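# Mount small gear between tester centres, meshing big gear

## Task

Place the small gear on the tester between its two centres so its teeth engage the big gear sitting on the slide, then release it and withdraw the grippers.

## Robot and tools

Robot: two arms, left_arm and right_arm, each with a two-finger parallel gripper and a wrist camera. Base positions in the scene frame: left_arm at (+0.043, +0.286, 0) m, right_arm at (+0.029, -0.368, 0) m, both nearly unrotated about z (right_arm yawed slightly, quat_wxyz (+0.996, 0, 0, +0.086)). The scene frame has its origin on the table surface midway between the arms, +x reaching out over the table, +z up, and left_arm on the +y side. The names left and right do not match sides of any image.

Gripper axes: the fingers extend along the gripper's +z and close along its y. The reported end_effector_position is the pinch point between the pads, roughly 1 cm short of the fingertips. A camera mount also sits on each hand, so leave clearance around it.

execute_actions(actions): a list of actions run one after another. Each action is a table of at most 15 rows; each row lasts one control step of 1/30 s, and if fewer than 15 rows are given the final row is repeated to fill 15 steps. Every row is a single list of 14 numbers, each in [-1, 1], covering both arms even if one stays still: dx, dy, dz, rx, ry, rz, opening for left_arm, then the same seven for right_arm. dx to rz are offsets, not poses: each row states the target relative to where that gripper measured at the start of the action (for the first action of a call, the last pose a result reported), expressed in that gripper's own axes, and rows do not accumulate. Scale: 1.0 equals 0.6 m of translation or 180 degrees of rotation; rx, ry, rz form one rotation vector. Opening is absolute: +1 is fully open (0.094 m), -1 closed. An empty list just returns the current state and images.

move(target, speed, blocking): target is one 14-number row laid out exactly as above, offsets measured from the pose in the most recent result that showed one, same scale and range, opening absolute and sent when the move begins. Each gripper travels in a straight line toward its target; both paths finish together, lasting 0.5 to 10 s (cut off at 10 s if longer). speed is each arm's top path speed in m/s, 0.002 to 0.5, default 0.25; rotation is capped at twice that in rad/s. Paths ignore obstacles and the other arm, and the hand may lag, wander or overshoot speed, most when the arm is nearly extended. With blocking=false you get a result after 0.5 s while the move continues; check with wait(0), and call wait or stop before sending new rows or moves. The result adds a move: line giving the ending (done, off_target, moving, held, fault) and any limits (paced = the sent pose was clipped; held = a safety check blocked steps, after which the arm may surge) plus each gripper's remaining distance to its target.

wait(seconds): 0 to 10 s, arms keep their last command; returns early if a running move ends. stop(): brakes a running move; it needs stopping room, more when fast; fingers keep moving. zoom_image(camera, region): camera is cam_high, cam_left_wrist or cam_right_wrist; region is [x0, y0, x1, y1] in that image's pixels from the top-left, at most 504 by 504. read_manual(section) only returns licence text. finished_scene(scene) ends the current scene with its number and cannot be undone; the gear must already be mounted, released and stable.

Results: the state line gives each gripper's position in metres and orientation quat_wxyz in the shared scene frame; printed positions may be somewhat wrong, more at long reach. Hand target lines show where the controller is currently steering each gripper. grip_measured reports finger opening on the command scale; the last Joint positions value is opening in metres. Step readings list positions at some steps, with HELD marking steps where an arm was held back. A pose unreachable line means a clearance check altered or blocked that arm's command. FAULT or OVER-TEMPERATURE FAULT lines mean an arm stopped. Joint torques are noisy, offset and include friction. Images come as cam_high (504x504), cam_left_wrist (616x616), cam_right_wrist (616x616); calibration numbers are provided per camera and may be off by a couple of degrees and millimetres.

Motion behaviour: per control step the command is limited to 70 mm and 16 degrees from the measured pose, so large offsets need several actions; after an action the arm only goes as far as its last clipped pose. Arms tend to finish a centimetre or more low and can sag under repeated zero offsets: in the first call of a reply, send the correction back to the intended pose, then zeros, raising the aim if it still sits low. Position takes priority over orientation when both cannot be met. Joint limits (rad): waist -2.618 to 3.054, shoulder 0 to 3.142, elbow 0 to 3.142, wrist pitch and yaw -1.571 to 1.571, wrist roll -2.094 to 2.094. The robot keeps holding the last command while you think.

Gripping: fingers go to the commanded value as read by grip_measured; to hold a part, command about 0.03 below the measured opening (less for a lighter hold). Pad force tops out around 50 to 62 N and is lower on very thin parts. Holding loads heats motors; warnings start at 75 °C and the arm stops at 90 °C or drops everything at 100 °C.

Avoid: dropping the gear or knocking anything off the table (that fails the task), slamming or shoving hard, fast contacts and targets set deep past a contact, and arms colliding or pressing on each other. Brief disturbances may tug at a held part, so grip firmly while carrying, then open fully and back away once the gear sits meshed.

Each tool is called after "Emit:" as name(argument=value, ...), one argument or row to a line, values as JSON.

## Session

Emit:
execute_actions(
  actions=[],
)

Scene clock: 0.00 s.
left_arm: end_effector_position=(+0.2841, +0.1367, +0.2312) grip_measured=+1.000 end_effector_quat_wxyz=(+0.125, +0.257, +0.839, -0.463) | right_arm: end_effector_position=(+0.4936, -0.0679, +0.2828) grip_measured=+1.000 end_effector_quat_wxyz=(+0.639, +0.047, +0.752, +0.155)
Joint positions: left_arm=[-0.008  1.487  1.31  -1.443  1.     0.62   0.094] | right_arm=[0.572 1.806 1.336 0.31  0.563 0.386 0.094]
Joint velocities: left_arm=[-0.007 -0.017  0.007 -0.007 -0.037  0.037  0.   ] | right_arm=[ 0.012  0.007  0.002  0.007  0.037 -0.022  0.   ]
Joint torques (N m, as the arm reports them, + toward a larger angle): no reading
Hand target (left_arm): +0.285, +0.135, +0.237; +0.135, +0.261, +0.834, -0.467
Hand target (right_arm): +0.493, -0.069, +0.291; +0.643, +0.049, +0.748, +0.157

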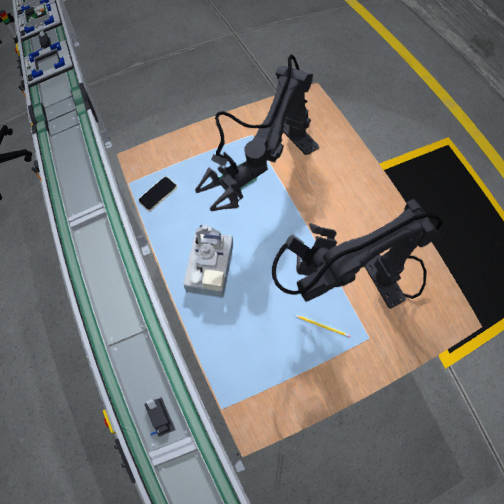

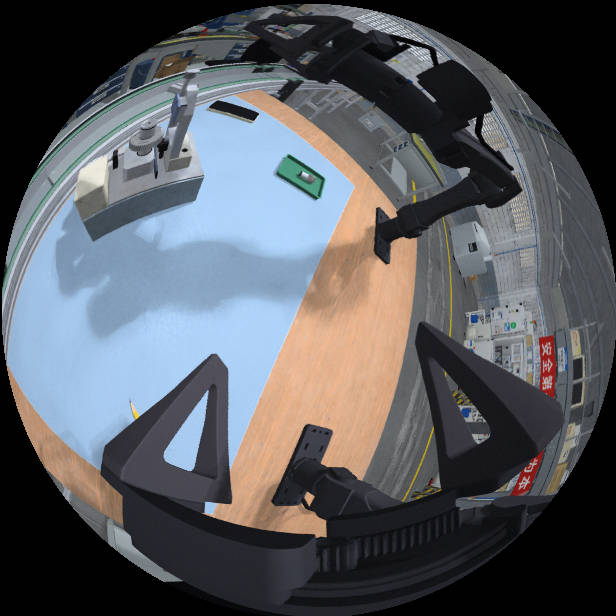

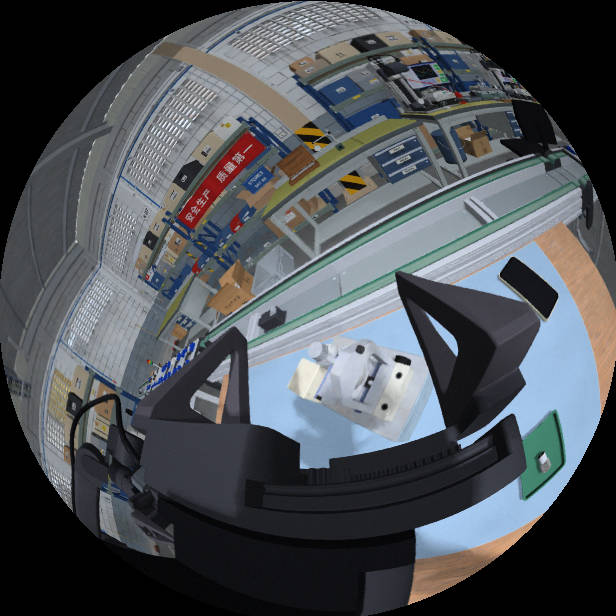

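Emit:
zoom_image(
  camera="cam_left_wrist",
  region=[60, 50, 340, 250],
)

Emit:
zoom_image(
  camera="cam_high",
  region=[150, 160, 290, 300],
)

Emit:
zoom_image(
  camera="cam_right_wrist",
  region=[270, 320, 590, 520],
)

Region (60, 50, 340, 250) of cam_left_wrist's 616x616 image, scaled by 1.800, with more detail than that image has; it fills the top 360 rows of this view, and the rest is white.

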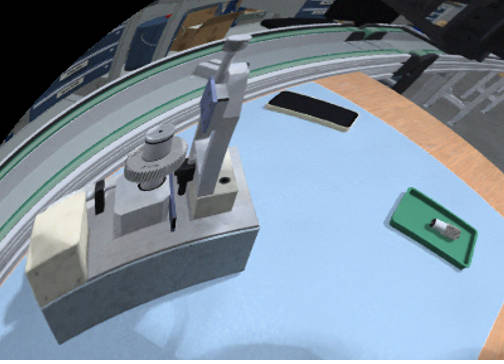

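Region (150, 160, 290, 300) of cam_high's 504x504 image, scaled by 3.600, with more detail than that image has.

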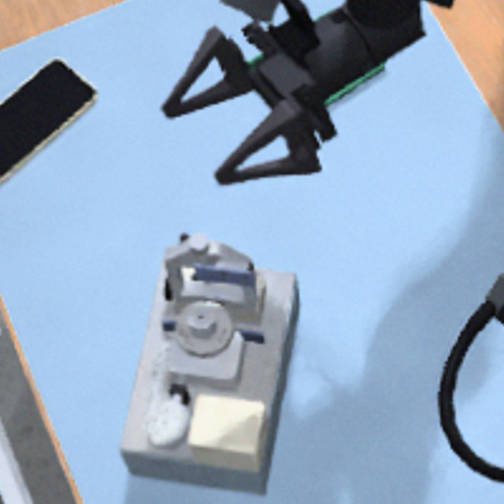

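Region (270, 320, 590, 520) of cam_right_wrist's 616x616 image, scaled by 1.575, with more detail than that image has; it fills the top 315 rows of this view, and the rest is white.

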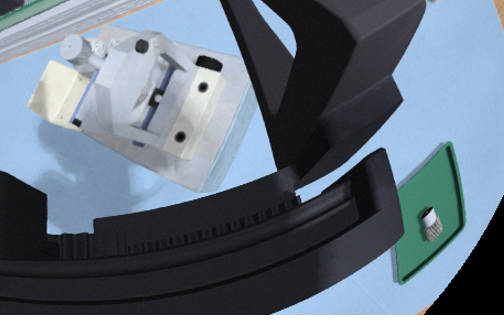

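Emit:
move(
  target=[0,0,0,0,0,0,1,0.185,-0.31,-0.327,0,0.46,0,1],
)

Scene clock: 22.50 s.
left_arm: end_effector_position=(+0.2840, +0.1375, +0.2300) grip_measured=+1.000 end_effector_quat_wxyz=(+0.124, +0.258, +0.841, -0.460) | right_arm: end_effector_position=(+0.2954, -0.2469, +0.1398) grip_measured=+1.000 end_effector_quat_wxyz=(-0.030, -0.062, +0.986, +0.151)
Joint positions: left_arm=[-0.008  1.487  1.31  -1.443  0.992  0.62   0.094] | right_arm=[ 0.065  1.637  1.388 -1.329 -0.309  0.11   0.094]
Joint velocities: left_arm=[ 0.007  0.002 -0.002  0.051  0.037  0.007  0.   ] | right_arm=[-0.002  0.002 -0.017  0.022  0.022 -0.066  0.   ]
Joint torques (N m, as the arm reports them, + toward a larger angle): left_arm=[ 0.01 -5.9   6.23  0.03  0.66  0.01] | right_arm=[-0.6  -5.43  9.33  0.25 -0.35 -0.07]
Hand target (left_arm): +0.284, +0.137, +0.231; +0.125, +0.257, +0.839, -0.463
Hand target (right_arm): +0.303, -0.246, +0.149; -0.020, -0.065, +0.985, +0.159
Off the commanded pose (left_arm): 0.001 m, 0 deg.
Off the commanded pose (right_arm): 0.015 m, 2 deg.
move: off_target (right_arm)
camera_calibration (this result's frames):
cam_left_wrist: T_world_to_cam=[[-0.701395, -0.370307, 0.60903, 0.11687], [-0.526742, 0.844935, -0.0928838, 0.0760442], [-0.480196, -0.38595, -0.787689, 0.456075], [0, 0, 0, 1]] pos_world=[0.341033, 0.155047, 0.295131]
cam_right_wrist: T_world_to_cam=[[-0.274932, -0.932039, -0.236042, -0.111148], [-0.691578, 0.0211545, 0.721992, 0.11337], [-0.667931, 0.36174, -0.650394, 0.485992], [0, 0, 0, 1]] pos_world=[0.372455, -0.281796, 0.207998]

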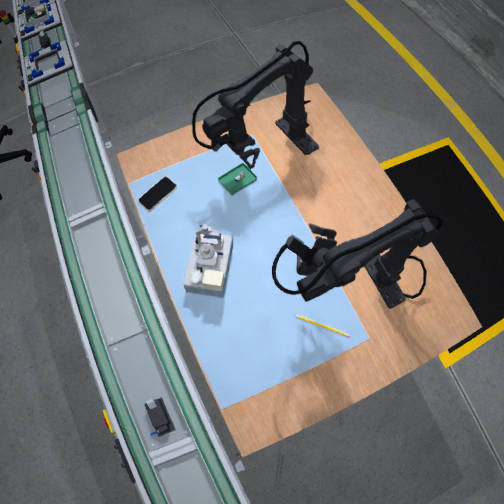

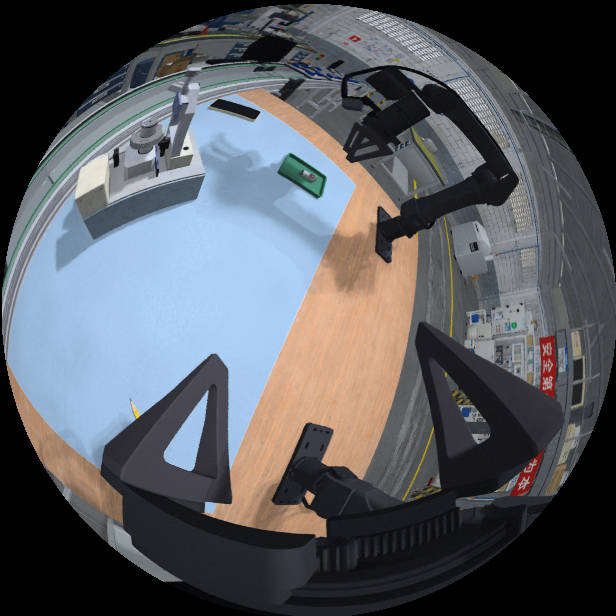

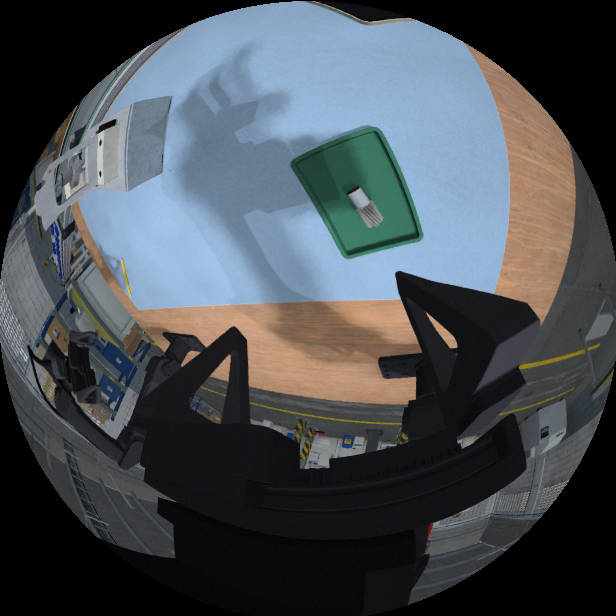

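Emit:
move(
  target=[0,0,0,0,0,0,1,-0.08,-0.03,0.03,0.097,-0.02,0,1],
)

Scene clock: 33.20 s.
left_arm: end_effector_position=(+0.2840, +0.1382, +0.2289) grip_measured=+1.000 end_effector_quat_wxyz=(+0.123, +0.258, +0.842, -0.456) | right_arm: end_effector_position=(+0.3327, -0.2576, +0.1082) grip_measured=+1.000 end_effector_quat_wxyz=(-0.010, -0.062, +0.998, +0.001)
Joint positions: left_arm=[-0.008  1.487  1.31  -1.443  0.984  0.62   0.094] | right_arm=[ 0.17   1.788  1.469 -1.271 -0.007  0.218  0.094]
Joint velocities: left_arm=[-0.002 -0.017 -0.002 -0.037  0.022  0.022  0.   ] | right_arm=[ 0.007 -0.012 -0.017 -0.022 -0.051  0.022  0.   ]
Joint torques (N m, as the arm reports them, + toward a larger angle): left_arm=[-0.04 -5.83  6.21  0.03  0.65  0.01] | right_arm=[ 0.67 -6.83  9.21  0.38  0.11  0.13]
Hand target (left_arm): +0.284, +0.137, +0.230; +0.124, +0.258, +0.841, -0.460
Hand target (right_arm): +0.343, -0.253, +0.116; +0.010, -0.061, +0.998, -0.000
Off the commanded pose (left_arm): 0.001 m, 0 deg.
Off the commanded pose (right_arm): 0.014 m, 2 deg.
move: off_target (right_arm)
camera_calibration (this result's frames):
cam_left_wrist: T_world_to_cam=[[-0.70154, -0.374675, 0.606185, 0.119096], [-0.526425, 0.845815, -0.0864468, 0.0735923], [-0.480331, -0.379757, -0.790612, 0.455296], [0, 0, 0, 1]] pos_world=[0.340984, 0.155278, 0.29413]
cam_right_wrist: T_world_to_cam=[[-0.268216, -0.962819, 0.0322601, -0.157482], [-0.732174, 0.225499, 0.642707, 0.236922], [-0.626085, 0.148764, -0.765433, 0.437874], [0, 0, 0, 1]] pos_world=[0.405375, -0.270192, 0.187972]

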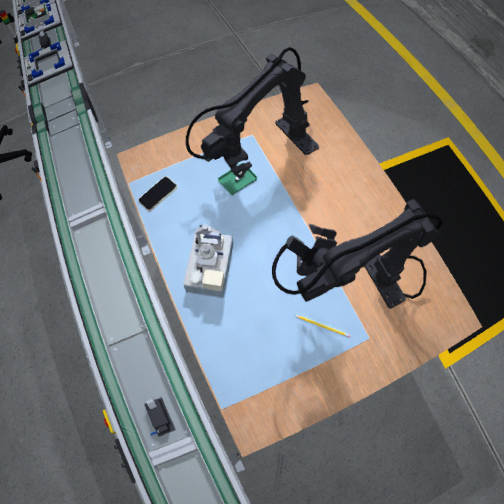

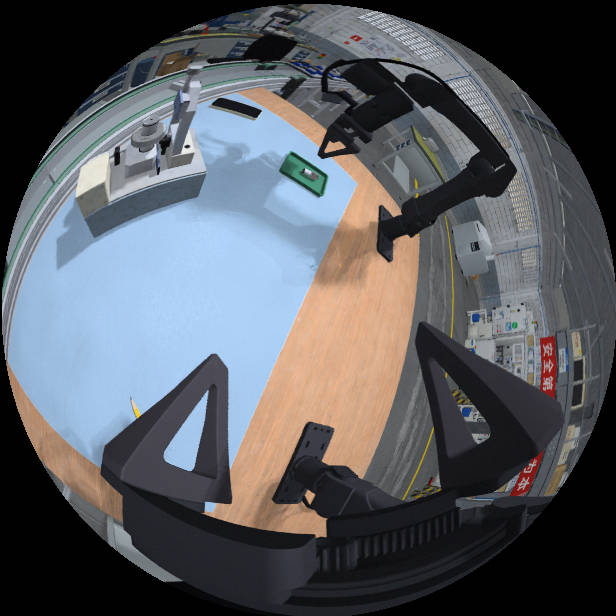

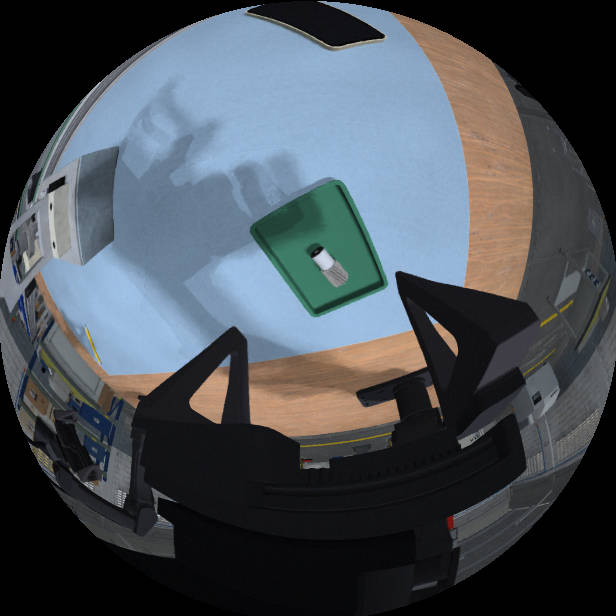

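Emit:
move(
  target=[0,0,0,0,0,0,1,0.003,0,0.11,0,0,-0.09,-0.1],
  speed=0.1,
)

Scene clock: 43.40 s.
left_arm: end_effector_position=(+0.2839, +0.1390, +0.2278) grip_measured=+1.000 end_effector_quat_wxyz=(+0.122, +0.259, +0.844, -0.453) | right_arm: end_effector_position=(+0.3349, -0.2572, +0.0490) grip_measured=-0.098 end_effector_quat_wxyz=(-0.002, -0.196, +0.981, +0.002)
Joint positions: left_arm=[-0.008  1.487  1.31  -1.443  0.976  0.62   0.094] | right_arm=[ 0.17   1.825  1.276 -1.025 -0.005 -0.053  0.042]
Joint velocities: left_arm=[-0.002 -0.017  0.002 -0.095 -0.007 -0.051  0.   ] | right_arm=[ 0.002 -0.002 -0.002 -0.022 -0.037 -0.007 -0.001]
Joint torques (N m, as the arm reports them, + toward a larger angle): left_arm=[-0.06 -5.93  6.18  0.04  0.65  0.02] | right_arm=[ 0.14 -7.05  4.86  0.42 -0.01 -0.04]
Hand target (left_arm): +0.284, +0.138, +0.229; +0.123, +0.258, +0.842, -0.456
Hand target (right_arm): +0.331, -0.258, +0.042; -0.010, -0.202, +0.979, +0.002
Off the commanded pose (left_arm): 0.001 m, 0 deg.
Off the commanded pose (right_arm): 0.009 m, 1 deg.
move: done
camera_calibration (this result's frames):
cam_left_wrist: T_world_to_cam=[[-0.701687, -0.379021, 0.603306, 0.121326], [-0.526108, 0.846646, -0.0800034, 0.0711524], [-0.480464, -0.373541, -0.793487, 0.454494], [0, 0, 0, 1]] pos_world=[0.340935, 0.155517, 0.29313]
cam_right_wrist: T_world_to_cam=[[-0.00124133, -0.999718, 0.023714, -0.253123], [-0.775313, 0.0159394, 0.631377, 0.237641], [-0.631577, -0.0176021, -0.775114, 0.353392], [0, 0, 0, 1]] pos_world=[0.407126, -0.250619, 0.129881]

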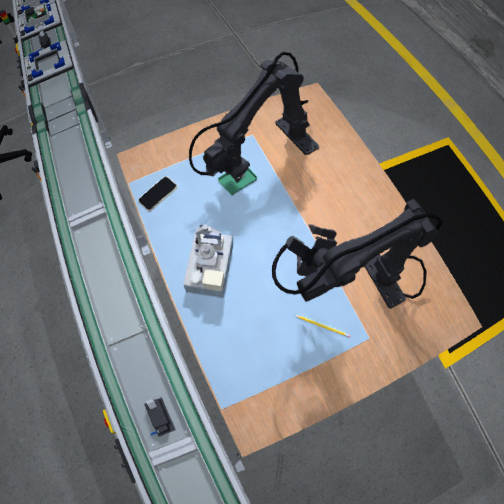

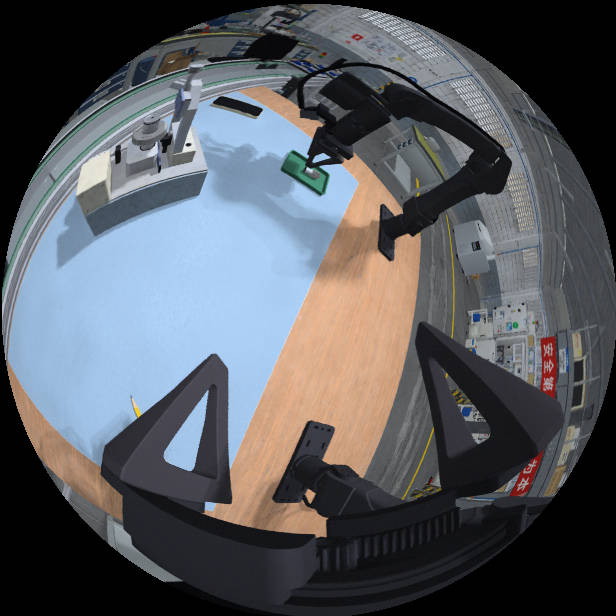

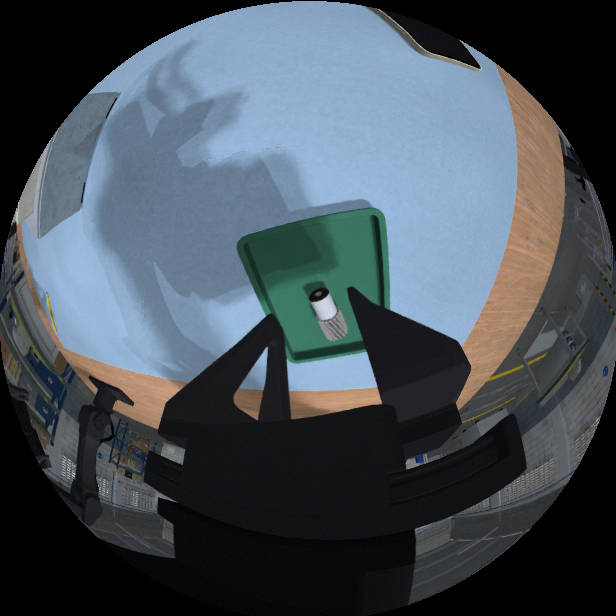

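Emit:
move(
  target=[0,0,0,0,0,0,1,0.028,0,0.062,0,0,0,-0.1],
  speed=0.05,
)

Scene clock: 60.00 s.
left_arm: end_effector_position=(+0.2839, +0.1397, +0.2266) grip_measured=+1.000 end_effector_quat_wxyz=(+0.121, +0.260, +0.846, -0.450) | right_arm: end_effector_position=(+0.3235, -0.2613, +0.0150) grip_measured=-0.098 end_effector_quat_wxyz=(+0.001, -0.197, +0.980, +0.003)
Joint positions: left_arm=[-0.008  1.487  1.31  -1.443  0.969  0.62   0.094] | right_arm=[ 0.17   1.825  1.131 -0.874 -0.005 -0.055  0.042]
Joint velocities: left_arm=[-0.007 -0.027 -0.012 -0.022  0.037  0.066  0.   ] | right_arm=[-0.002  0.007 -0.002  0.022 -0.007 -0.051  0.   ]
Joint torques (N m, as the arm reports them, + toward a larger angle): left_arm=[ 0.04 -5.95  6.11  0.02  0.64  0.01] | right_arm=[-0.19 -7.58  4.58  0.44  0.01  0.01]
Hand target (left_arm): +0.284, +0.139, +0.228; +0.122, +0.259, +0.844, -0.453
Hand target (right_arm): +0.320, -0.263, +0.012; -0.002, -0.196, +0.981, +0.002
Off the commanded pose (left_arm): 0.001 m, 0 deg.
Off the commanded pose (right_arm): 0.006 m, 0 deg.
move: done
camera_calibration (this result's frames):
cam_left_wrist: T_world_to_cam=[[-0.701836, -0.383344, 0.600395, 0.123562], [-0.52579, 0.847428, -0.0735538, 0.0687246], [-0.480595, -0.367304, -0.796314, 0.45367], [0, 0, 0, 1]] pos_world=[0.340887, 0.155763, 0.292132]
cam_right_wrist: T_world_to_cam=[[0.000153493, -0.999765, 0.0216666, -0.256808], [-0.778958, 0.0134671, 0.626931, 0.250883], [-0.627076, -0.0169736, -0.778773, 0.318608], [0, 0, 0, 1]] pos_world=[0.395258, -0.254718, 0.0964016]

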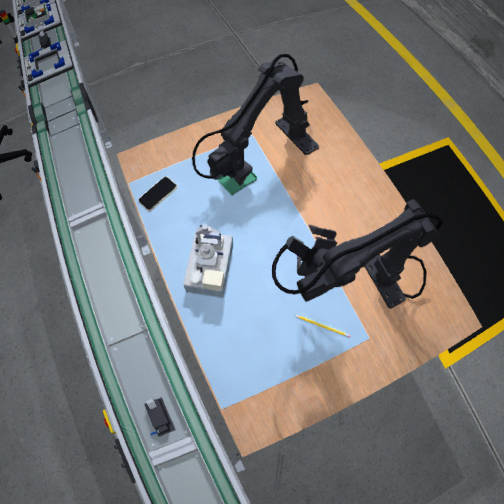

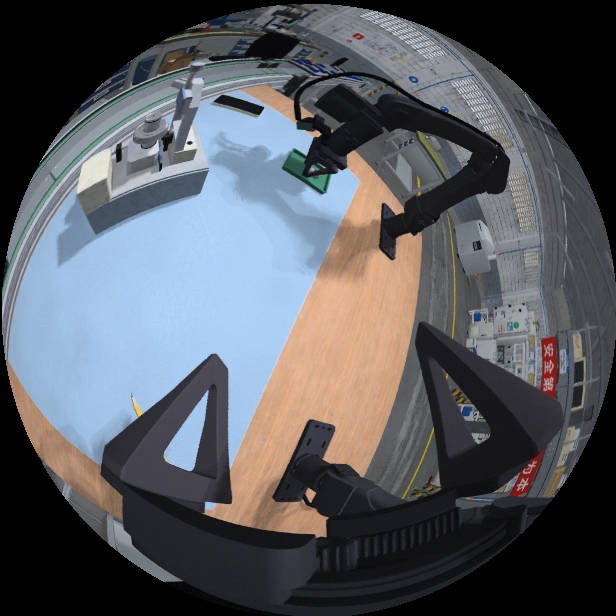

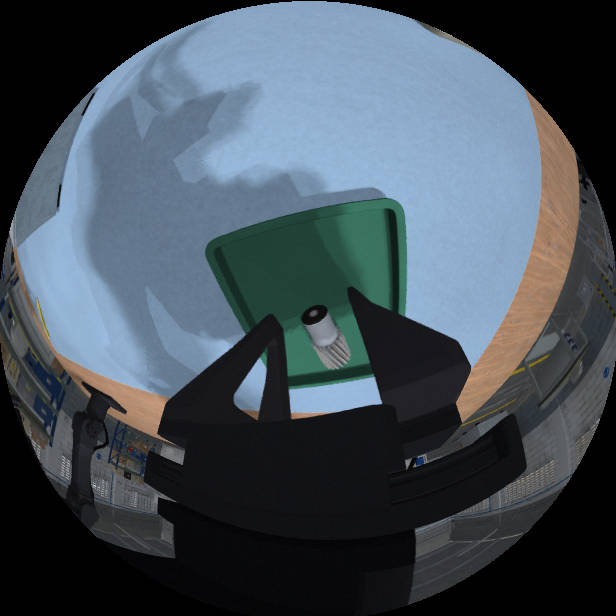

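Pinch sits at the shaft's very end; shift ~1 cm back.

Emit:
move(
  target=[0,0,0,0,0,0,1,0.025,0,0.004,0,0,0,-0.1],
  speed=0.05,
)

Emit:
move(
  target=[0,0,0,0,0,0,1,0,0,0,0,0,0,-0.75],
)

Scene clock: 68.17 s.
left_arm: end_effector_position=(+0.2838, +0.1405, +0.2255) grip_measured=+1.000 end_effector_quat_wxyz=(+0.120, +0.260, +0.847, -0.447) | right_arm: end_effector_position=(+0.3152, -0.2641, +0.0125) grip_measured=-0.098 end_effector_quat_wxyz=(+0.001, -0.197, +0.980, +0.003)
Joint positions: left_arm=[-0.008  1.487  1.31  -1.443  0.961  0.62   0.094] | right_arm=[ 0.17   1.799  1.086 -0.855 -0.006 -0.055  0.042]
Joint velocities: left_arm=[ 0.002 -0.027  0.007  0.022 -0.051  0.037  0.   ] | right_arm=[-0.002 -0.012 -0.012 -0.081  0.022 -0.007 -0.001]
Joint torques (N m, as the arm reports them, + toward a larger angle): left_arm=[ 0.04 -5.9   6.11  0.01  0.64  0.  ] | right_arm=[-0.09 -8.68  4.05  0.43  0.02 -0.02]
Hand target (left_arm): +0.284, +0.140, +0.227; +0.121, +0.260, +0.846, -0.450
Hand target (right_arm): +0.310, -0.267, +0.012; +0.001, -0.197, +0.980, +0.003
Off the commanded pose (left_arm): 0.001 m, 0 deg.
Off the commanded pose (right_arm): 0.006 m, 0 deg.
move: done
camera_calibration (this result's frames):
cam_left_wrist: T_world_to_cam=[[-0.701986, -0.387646, 0.59745, 0.125803], [-0.525472, 0.848161, -0.0670985, 0.0663088], [-0.480723, -0.361046, -0.799094, 0.452823], [0, 0, 0, 1]] pos_world=[0.340838, 0.156016, 0.291137]
cam_right_wrist: T_world_to_cam=[[0.000153537, -0.999783, 0.0208202, -0.259547], [-0.779024, 0.0129346, 0.626861, 0.245938], [-0.626994, -0.0163157, -0.778853, 0.311514], [0, 0, 0, 1]] pos_world=[0.386949, -0.257589, 0.093858]

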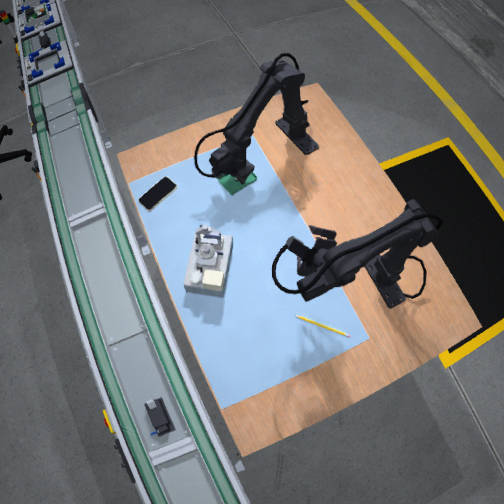

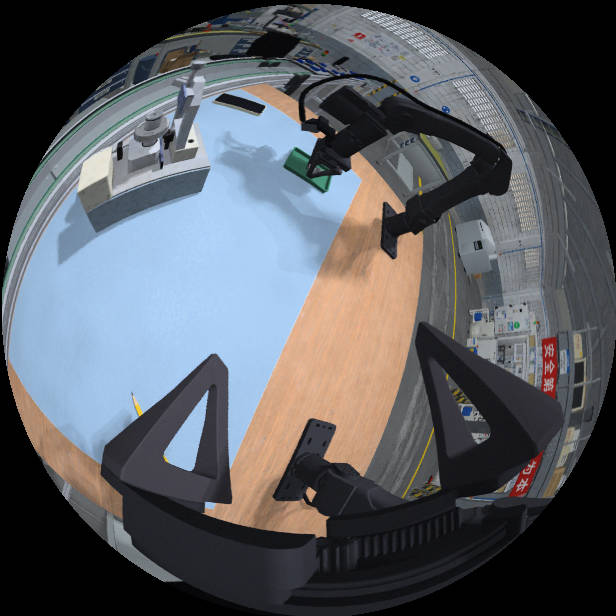

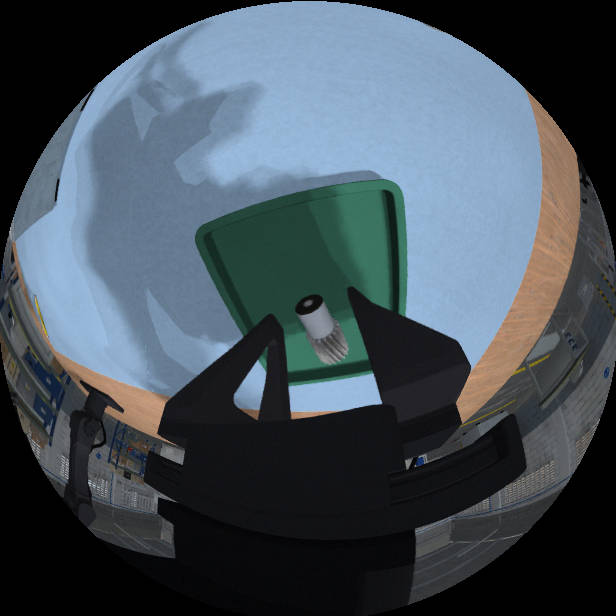

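Scene clock: 68.67 s.
left_arm: end_effector_position=(+0.2838, +0.1413, +0.2245) grip_measured=+1.000 end_effector_quat_wxyz=(+0.119, +0.261, +0.849, -0.444) | right_arm: end_effector_position=(+0.3152, -0.2639, +0.0125) grip_measured=-0.669 end_effector_quat_wxyz=(+0.001, -0.197, +0.980, +0.004)
Joint positions: left_arm=[-0.008  1.487  1.31  -1.443  0.954  0.62   0.094] | right_arm=[ 0.17   1.799  1.086 -0.855 -0.007 -0.055  0.016]
Joint velocities: left_arm=[-0.002 -0.007 -0.012 -0.095  0.022  0.007  0.   ] | right_arm=[-0.002  0.012 -0.007  0.022 -0.066  0.037  0.001]
Joint torques (N m, as the arm reports them, + toward a larger angle): left_arm=[-0.05 -5.92  6.23  0.05  0.63  0.03] | right_arm=[-0.01 -7.03  5.93  0.36  0.01  0.03]
Hand target (left_arm): +0.284, +0.141, +0.226; +0.120, +0.260, +0.847, -0.447
Hand target (right_arm): +0.315, -0.264, +0.012; +0.001, -0.197, +0.980, +0.003
Off the commanded pose (left_arm): 0.001 m, 0 deg.
Off the commanded pose (right_arm): 0.000 m, 0 deg.
move: done
camera_calibration (this result's frames):
cam_left_wrist: T_world_to_cam=[[-0.70213, -0.391711, 0.594623, 0.127936], [-0.52517, 0.848811, -0.0609609, 0.0640253], [-0.480843, -0.35508, -0.80169, 0.451998], [0, 0, 0, 1]] pos_world=[0.340792, 0.156264, 0.290192]
cam_right_wrist: T_world_to_cam=[[0.000164908, -0.999805, 0.0197419, -0.259351], [-0.778784, 0.0122556, 0.627173, 0.245623], [-0.627293, -0.0154781, -0.77863, 0.311787], [0, 0, 0, 1]] pos_world=[0.386912, -0.257485, 0.0938388]

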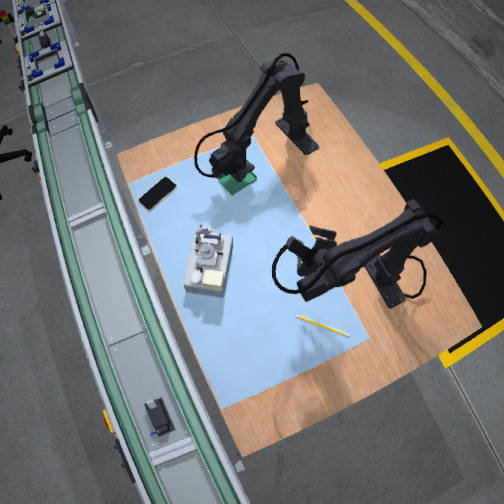

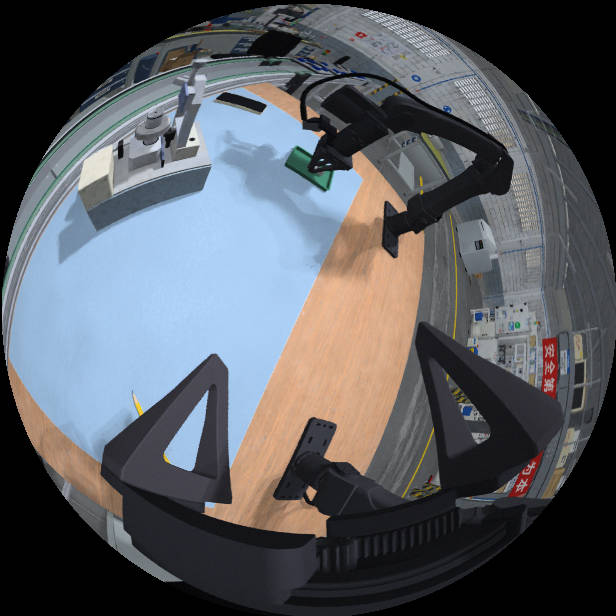

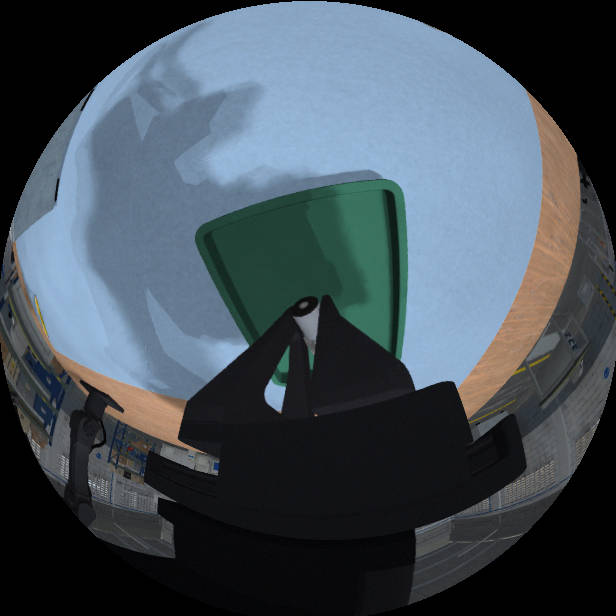

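Emit:
move(
  target=[0,0,0,0,0,0,1,0,0,-0.27,0,0,-0.19,-0.71],
  speed=0.15,
)

Emit:
move(
  target=[0,0,0,0,0,0,1,-0.18,-0.05,-0.02,0,-0.5,0,-0.71],
  speed=0.2,
)

Scene clock: 87.17 s.
left_arm: end_effector_position=(+0.2837, +0.1421, +0.2234) grip_measured=+1.000 end_effector_quat_wxyz=(+0.118, +0.261, +0.851, -0.441) | right_arm: end_effector_position=(+0.3080, -0.2664, +0.1614) grip_measured=-0.669 end_effector_quat_wxyz=(-0.016, -0.472, +0.882, +0.006)
Joint positions: left_arm=[-0.008  1.487  1.31  -1.443  0.946  0.62   0.094] | right_arm=[ 0.17   1.705  1.582 -1.482 -0.007 -0.641  0.016]
Joint velocities: left_arm=[ 0.007  0.002  0.012 -0.066  0.022  0.007  0.   ] | right_arm=[-0.002 -0.007 -0.002  0.007 -0.037  0.037 -0.001]
Joint torques (N m, as the arm reports them, + toward a larger angle): left_arm=[-0.04 -5.94  6.21  0.04  0.64  0.01] | right_arm=[ 0.08 -7.56  9.02  0.18  0.   -0.07]
Hand target (left_arm): +0.284, +0.141, +0.224; +0.119, +0.261, +0.849, -0.444
Hand target (right_arm): +0.312, -0.265, +0.174; +0.002, -0.476, +0.879, +0.003
Off the commanded pose (left_arm): 0.001 m, 0 deg.
Off the commanded pose (right_arm): 0.015 m, 2 deg.
move: off_target (right_arm)
camera_calibration (this result's frames):
cam_left_wrist: T_world_to_cam=[[-0.702283, -0.395968, 0.591615, 0.130185], [-0.524852, 0.849447, -0.0544953, 0.0616338], [-0.480967, -0.348781, -0.804377, 0.451108], [0, 0, 0, 1]] pos_world=[0.340744, 0.156533, 0.2892]
cam_right_wrist: T_world_to_cam=[[0.554144, -0.832331, 0.0122687, -0.389634], [-0.635555, -0.413526, 0.651971, -0.0148712], [-0.537582, -0.369083, -0.758144, 0.298044], [0, 0, 0, 1]] pos_world=[0.366685, -0.220451, 0.240436]

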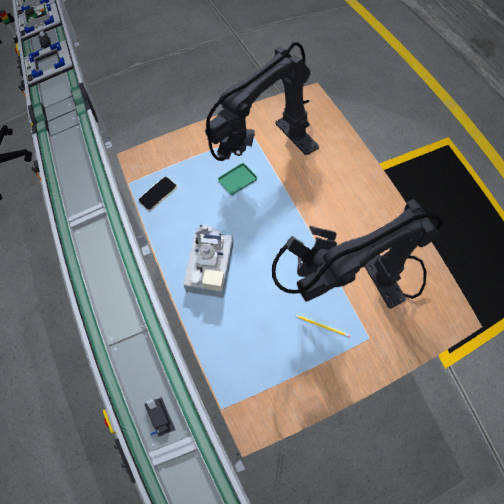

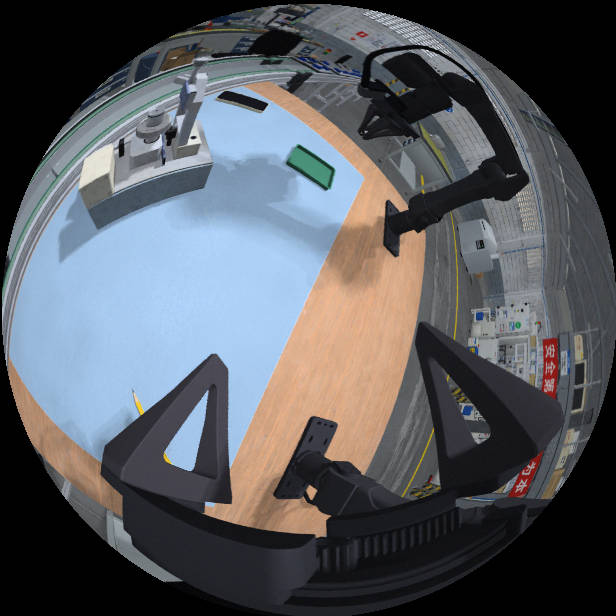

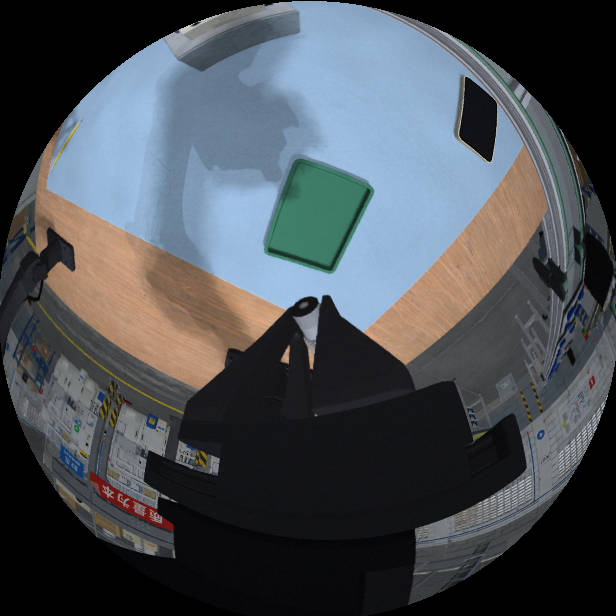

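Scene clock: 91.93 s.
left_arm: end_effector_position=(+0.2837, +0.1429, +0.2223) grip_measured=+1.000 end_effector_quat_wxyz=(+0.117, +0.262, +0.852, -0.437) | right_arm: end_effector_position=(+0.4022, -0.1965, +0.1759) grip_measured=-0.669 end_effector_quat_wxyz=(+0.620, -0.332, +0.630, +0.329)
Joint positions: left_arm=[-0.008  1.487  1.31  -1.443  0.939  0.62   0.094] | right_arm=[-0.087  1.688  0.53   1.133 -0.889 -0.017  0.016]
Joint velocities: left_arm=[-0.017 -0.012  0.012 -0.037 -0.066  0.051  0.   ] | right_arm=[ 0.002  0.002  0.007  0.081 -0.066 -0.007 -0.001]
Joint torques (N m, as the arm reports them, + toward a larger angle): left_arm=[-0.06 -5.98  6.25  0.02  0.62  0.  ] | right_arm=[ 0.76 -4.87  4.3   1.99 -0.04  0.1 ]
Hand target (left_arm): +0.284, +0.142, +0.223; +0.118, +0.261, +0.851, -0.440
Hand target (right_arm): +0.397, -0.193, +0.169; +0.612, -0.332, +0.633, +0.337
Off the commanded pose (left_arm): 0.001 m, 0 deg.
Off the commanded pose (right_arm): 0.011 m, 1 deg.
move: off_target (right_arm)
camera_calibration (this result's frames):
cam_left_wrist: T_world_to_cam=[[-0.702438, -0.400202, 0.588574, 0.132439], [-0.524534, 0.850034, -0.0480251, 0.0592548], [-0.481088, -0.342462, -0.807015, 0.450196], [0, 0, 0, 1]] pos_world=[0.340695, 0.156809, 0.28821]
cam_right_wrist: T_world_to_cam=[[0.742961, -0.545846, -0.387378, -0.333199], [-0.622012, -0.3493, -0.700779, 0.309582], [0.247206, 0.761604, -0.599039, 0.264002], [0, 0, 0, 1]] pos_world=[0.374854, -0.274803, 0.246022]

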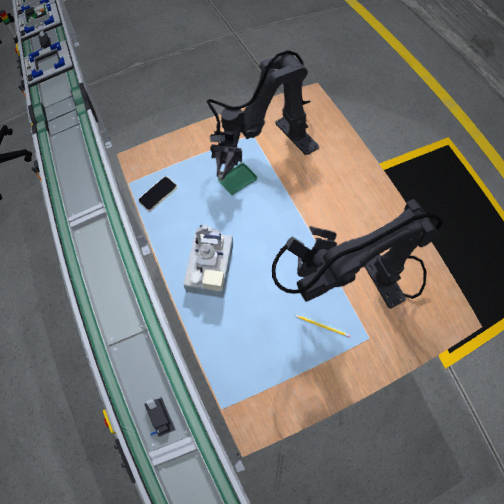

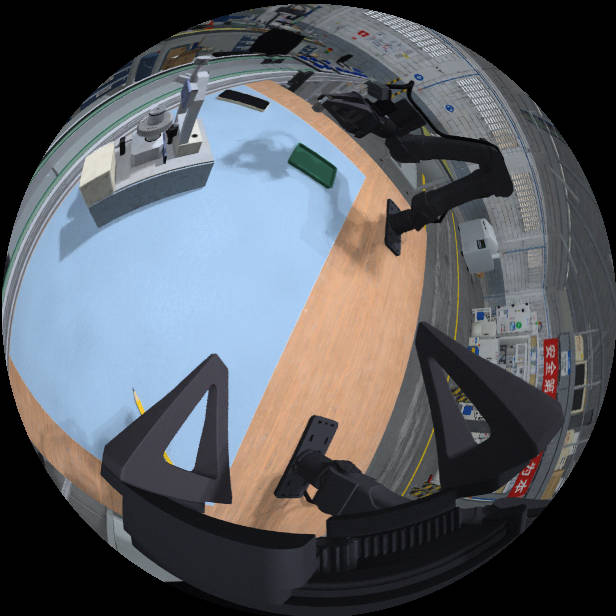

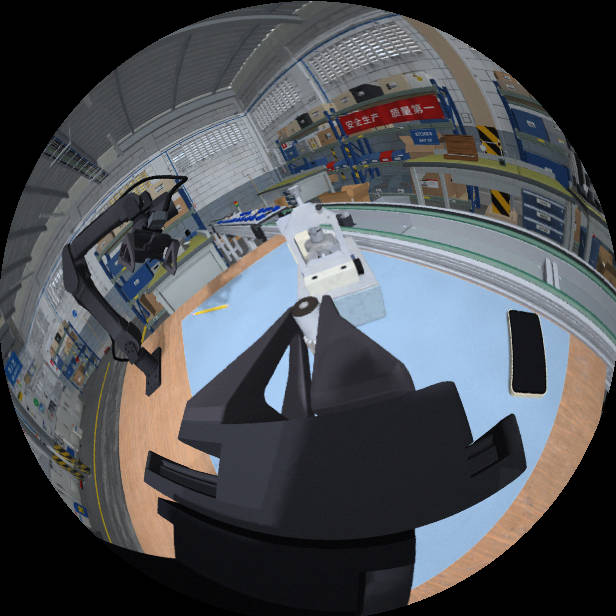

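Closer and lower.

Emit:
move(
  target=[0,0,0,0,0,0,1,0.07,0,0.1,0,0,0,-0.71],
  speed=0.1,
)

Emit:
zoom_image(
  camera="cam_right_wrist",
  region=[200, 120, 420, 340],
)

Scene clock: 97.80 s.
left_arm: end_effector_position=(+0.2836, +0.1436, +0.2212) grip_measured=+1.000 end_effector_quat_wxyz=(+0.116, +0.263, +0.854, -0.434) | right_arm: end_effector_position=(+0.4272, -0.1522, +0.1202) grip_measured=-0.669 end_effector_quat_wxyz=(+0.601, -0.329, +0.648, +0.333)
Joint positions: left_arm=[-0.008  1.487  1.31  -1.443  0.931  0.62   0.094] | right_arm=[ 0.05   1.976  0.626  1.274 -0.753 -0.015  0.016]
Joint velocities: left_arm=[-0.012 -0.022 -0.002  0.037 -0.154 -0.022  0.   ] | right_arm=[-0.002 -0.012  0.002  0.051 -0.081  0.022 -0.   ]
Joint torques (N m, as the arm reports them, + toward a larger angle): left_arm=[-0.1  -5.9   6.12  0.04  0.64  0.  ] | right_arm=[ 0.58 -6.93  7.6   2.04  0.05  0.01]
Hand target (left_arm): +0.284, +0.143, +0.222; +0.117, +0.262, +0.852, -0.437
Hand target (right_arm): +0.436, -0.148, +0.133; +0.619, -0.334, +0.631, +0.328
Off the commanded pose (left_arm): 0.001 m, 0 deg.
Off the commanded pose (right_arm): 0.016 m, 3 deg.
move: off_target (right_arm)
camera_calibration (this result's frames):
cam_left_wrist: T_world_to_cam=[[-0.702586, -0.404203, 0.585656, 0.134584], [-0.524231, 0.850546, -0.0418745, 0.0570065], [-0.481202, -0.336439, -0.809477, 0.449308], [0, 0, 0, 1]] pos_world=[0.34065, 0.157078, 0.287272]
cam_right_wrist: T_world_to_cam=[[0.723422, -0.550432, -0.416755, -0.337922], [-0.65587, -0.359378, -0.663838, 0.310035], [0.215626, 0.753573, -0.620994, 0.205678], [0, 0, 0, 1]] pos_world=[0.403454, -0.229577, 0.192707]

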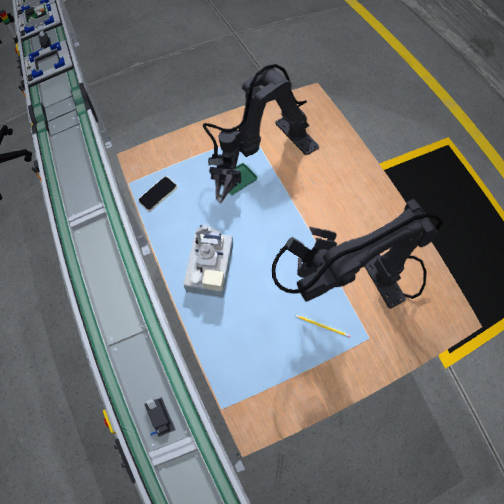

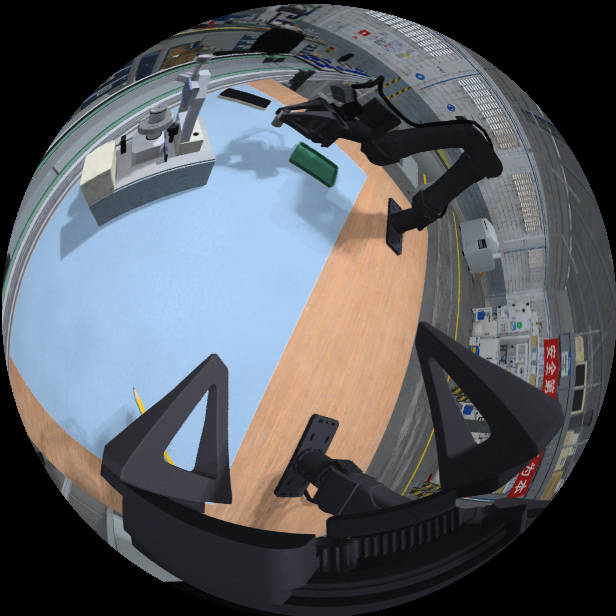

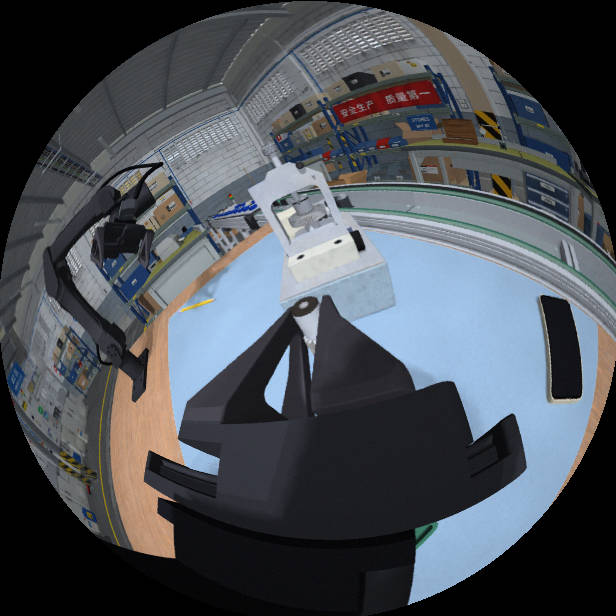

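Region (200, 120, 420, 340) of cam_right_wrist's 616x616 image, scaled by 2.291, with more detail than that image has.

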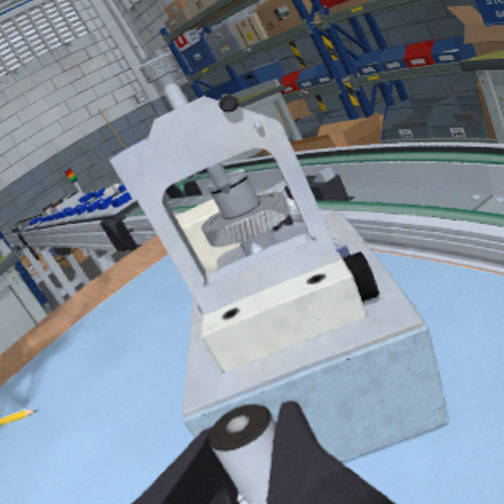

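Emit:
move(
  target=[-0.295,0.02,0.203,-0.17,-0.311,0.19,0.2,-0.02,0,0.01,0,0,0,-0.71],
  speed=0.2,
)

Scene clock: 121.10 s.
left_arm: end_effector_position=(+0.4340, -0.0059, +0.2147) grip_measured=+0.202 end_effector_quat_wxyz=(+0.667, +0.218, +0.674, -0.229) | right_arm: end_effector_position=(+0.4268, -0.1530, +0.1135) grip_measured=-0.669 end_effector_quat_wxyz=(+0.585, -0.322, +0.664, +0.336)
Joint positions: left_arm=[-0.65   1.679  0.726  0.949  0.    -0.017  0.056] | right_arm=[ 0.05   1.963  0.626  1.214 -0.747 -0.015  0.016]
Joint velocities: left_arm=[-0.002  0.002  0.012  0.037  0.007  0.066  0.001] | right_arm=[-0.007  0.002 -0.012  0.081  0.095  0.007  0.   ]
Joint torques (N m, as the arm reports them, + toward a larger angle): left_arm=[-0.7  -7.75  7.46  1.91 -0.14  0.04] | right_arm=[ 0.93 -9.62  6.67  1.83  0.03  0.03]
Hand target (left_arm): +0.435, -0.010, +0.220; +0.674, +0.218, +0.667, -0.229
Hand target (right_arm): +0.431, -0.147, +0.132; +0.601, -0.329, +0.648, +0.333
Off the commanded pose (left_arm): 0.004 m, 1 deg.
Off the commanded pose (right_arm): 0.020 m, 3 deg.
move: off_target (right_arm)
camera_calibration (this result's frames):
cam_left_wrist: T_world_to_cam=[[-0.5937, -0.784346, -0.179783, 0.298398], [-0.432308, 0.499335, -0.750849, 0.372967], [0.678697, -0.368058, -0.635534, -0.0748559], [0, 0, 0, 1]] pos_world=[0.3892, 0.0202603, 0.286115]
cam_right_wrist: T_world_to_cam=[[0.700672, -0.558915, -0.443478, -0.329442], [-0.687549, -0.362866, -0.628971, 0.314077], [0.190618, 0.745616, -0.638531, 0.21364], [0, 0, 0, 1]] pos_world=[0.40605, -0.229455, 0.18786]

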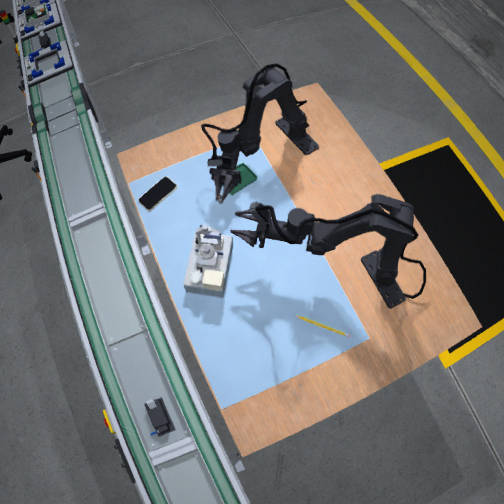

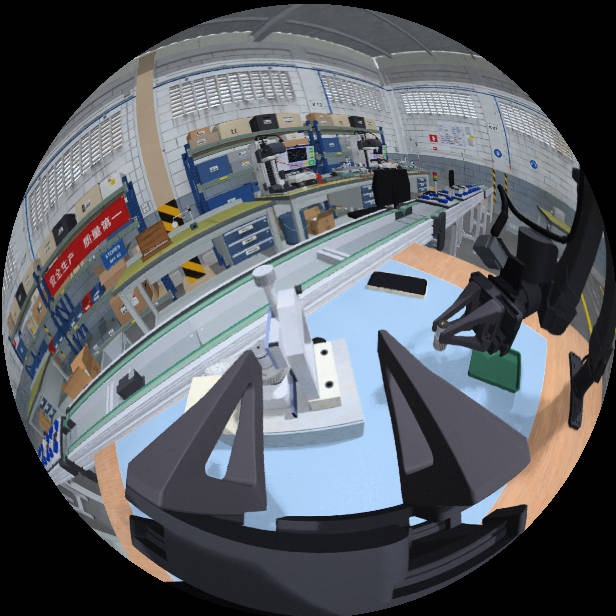

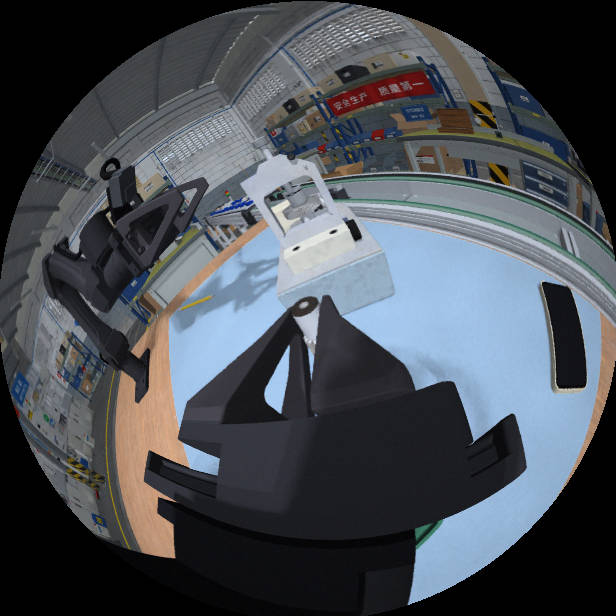

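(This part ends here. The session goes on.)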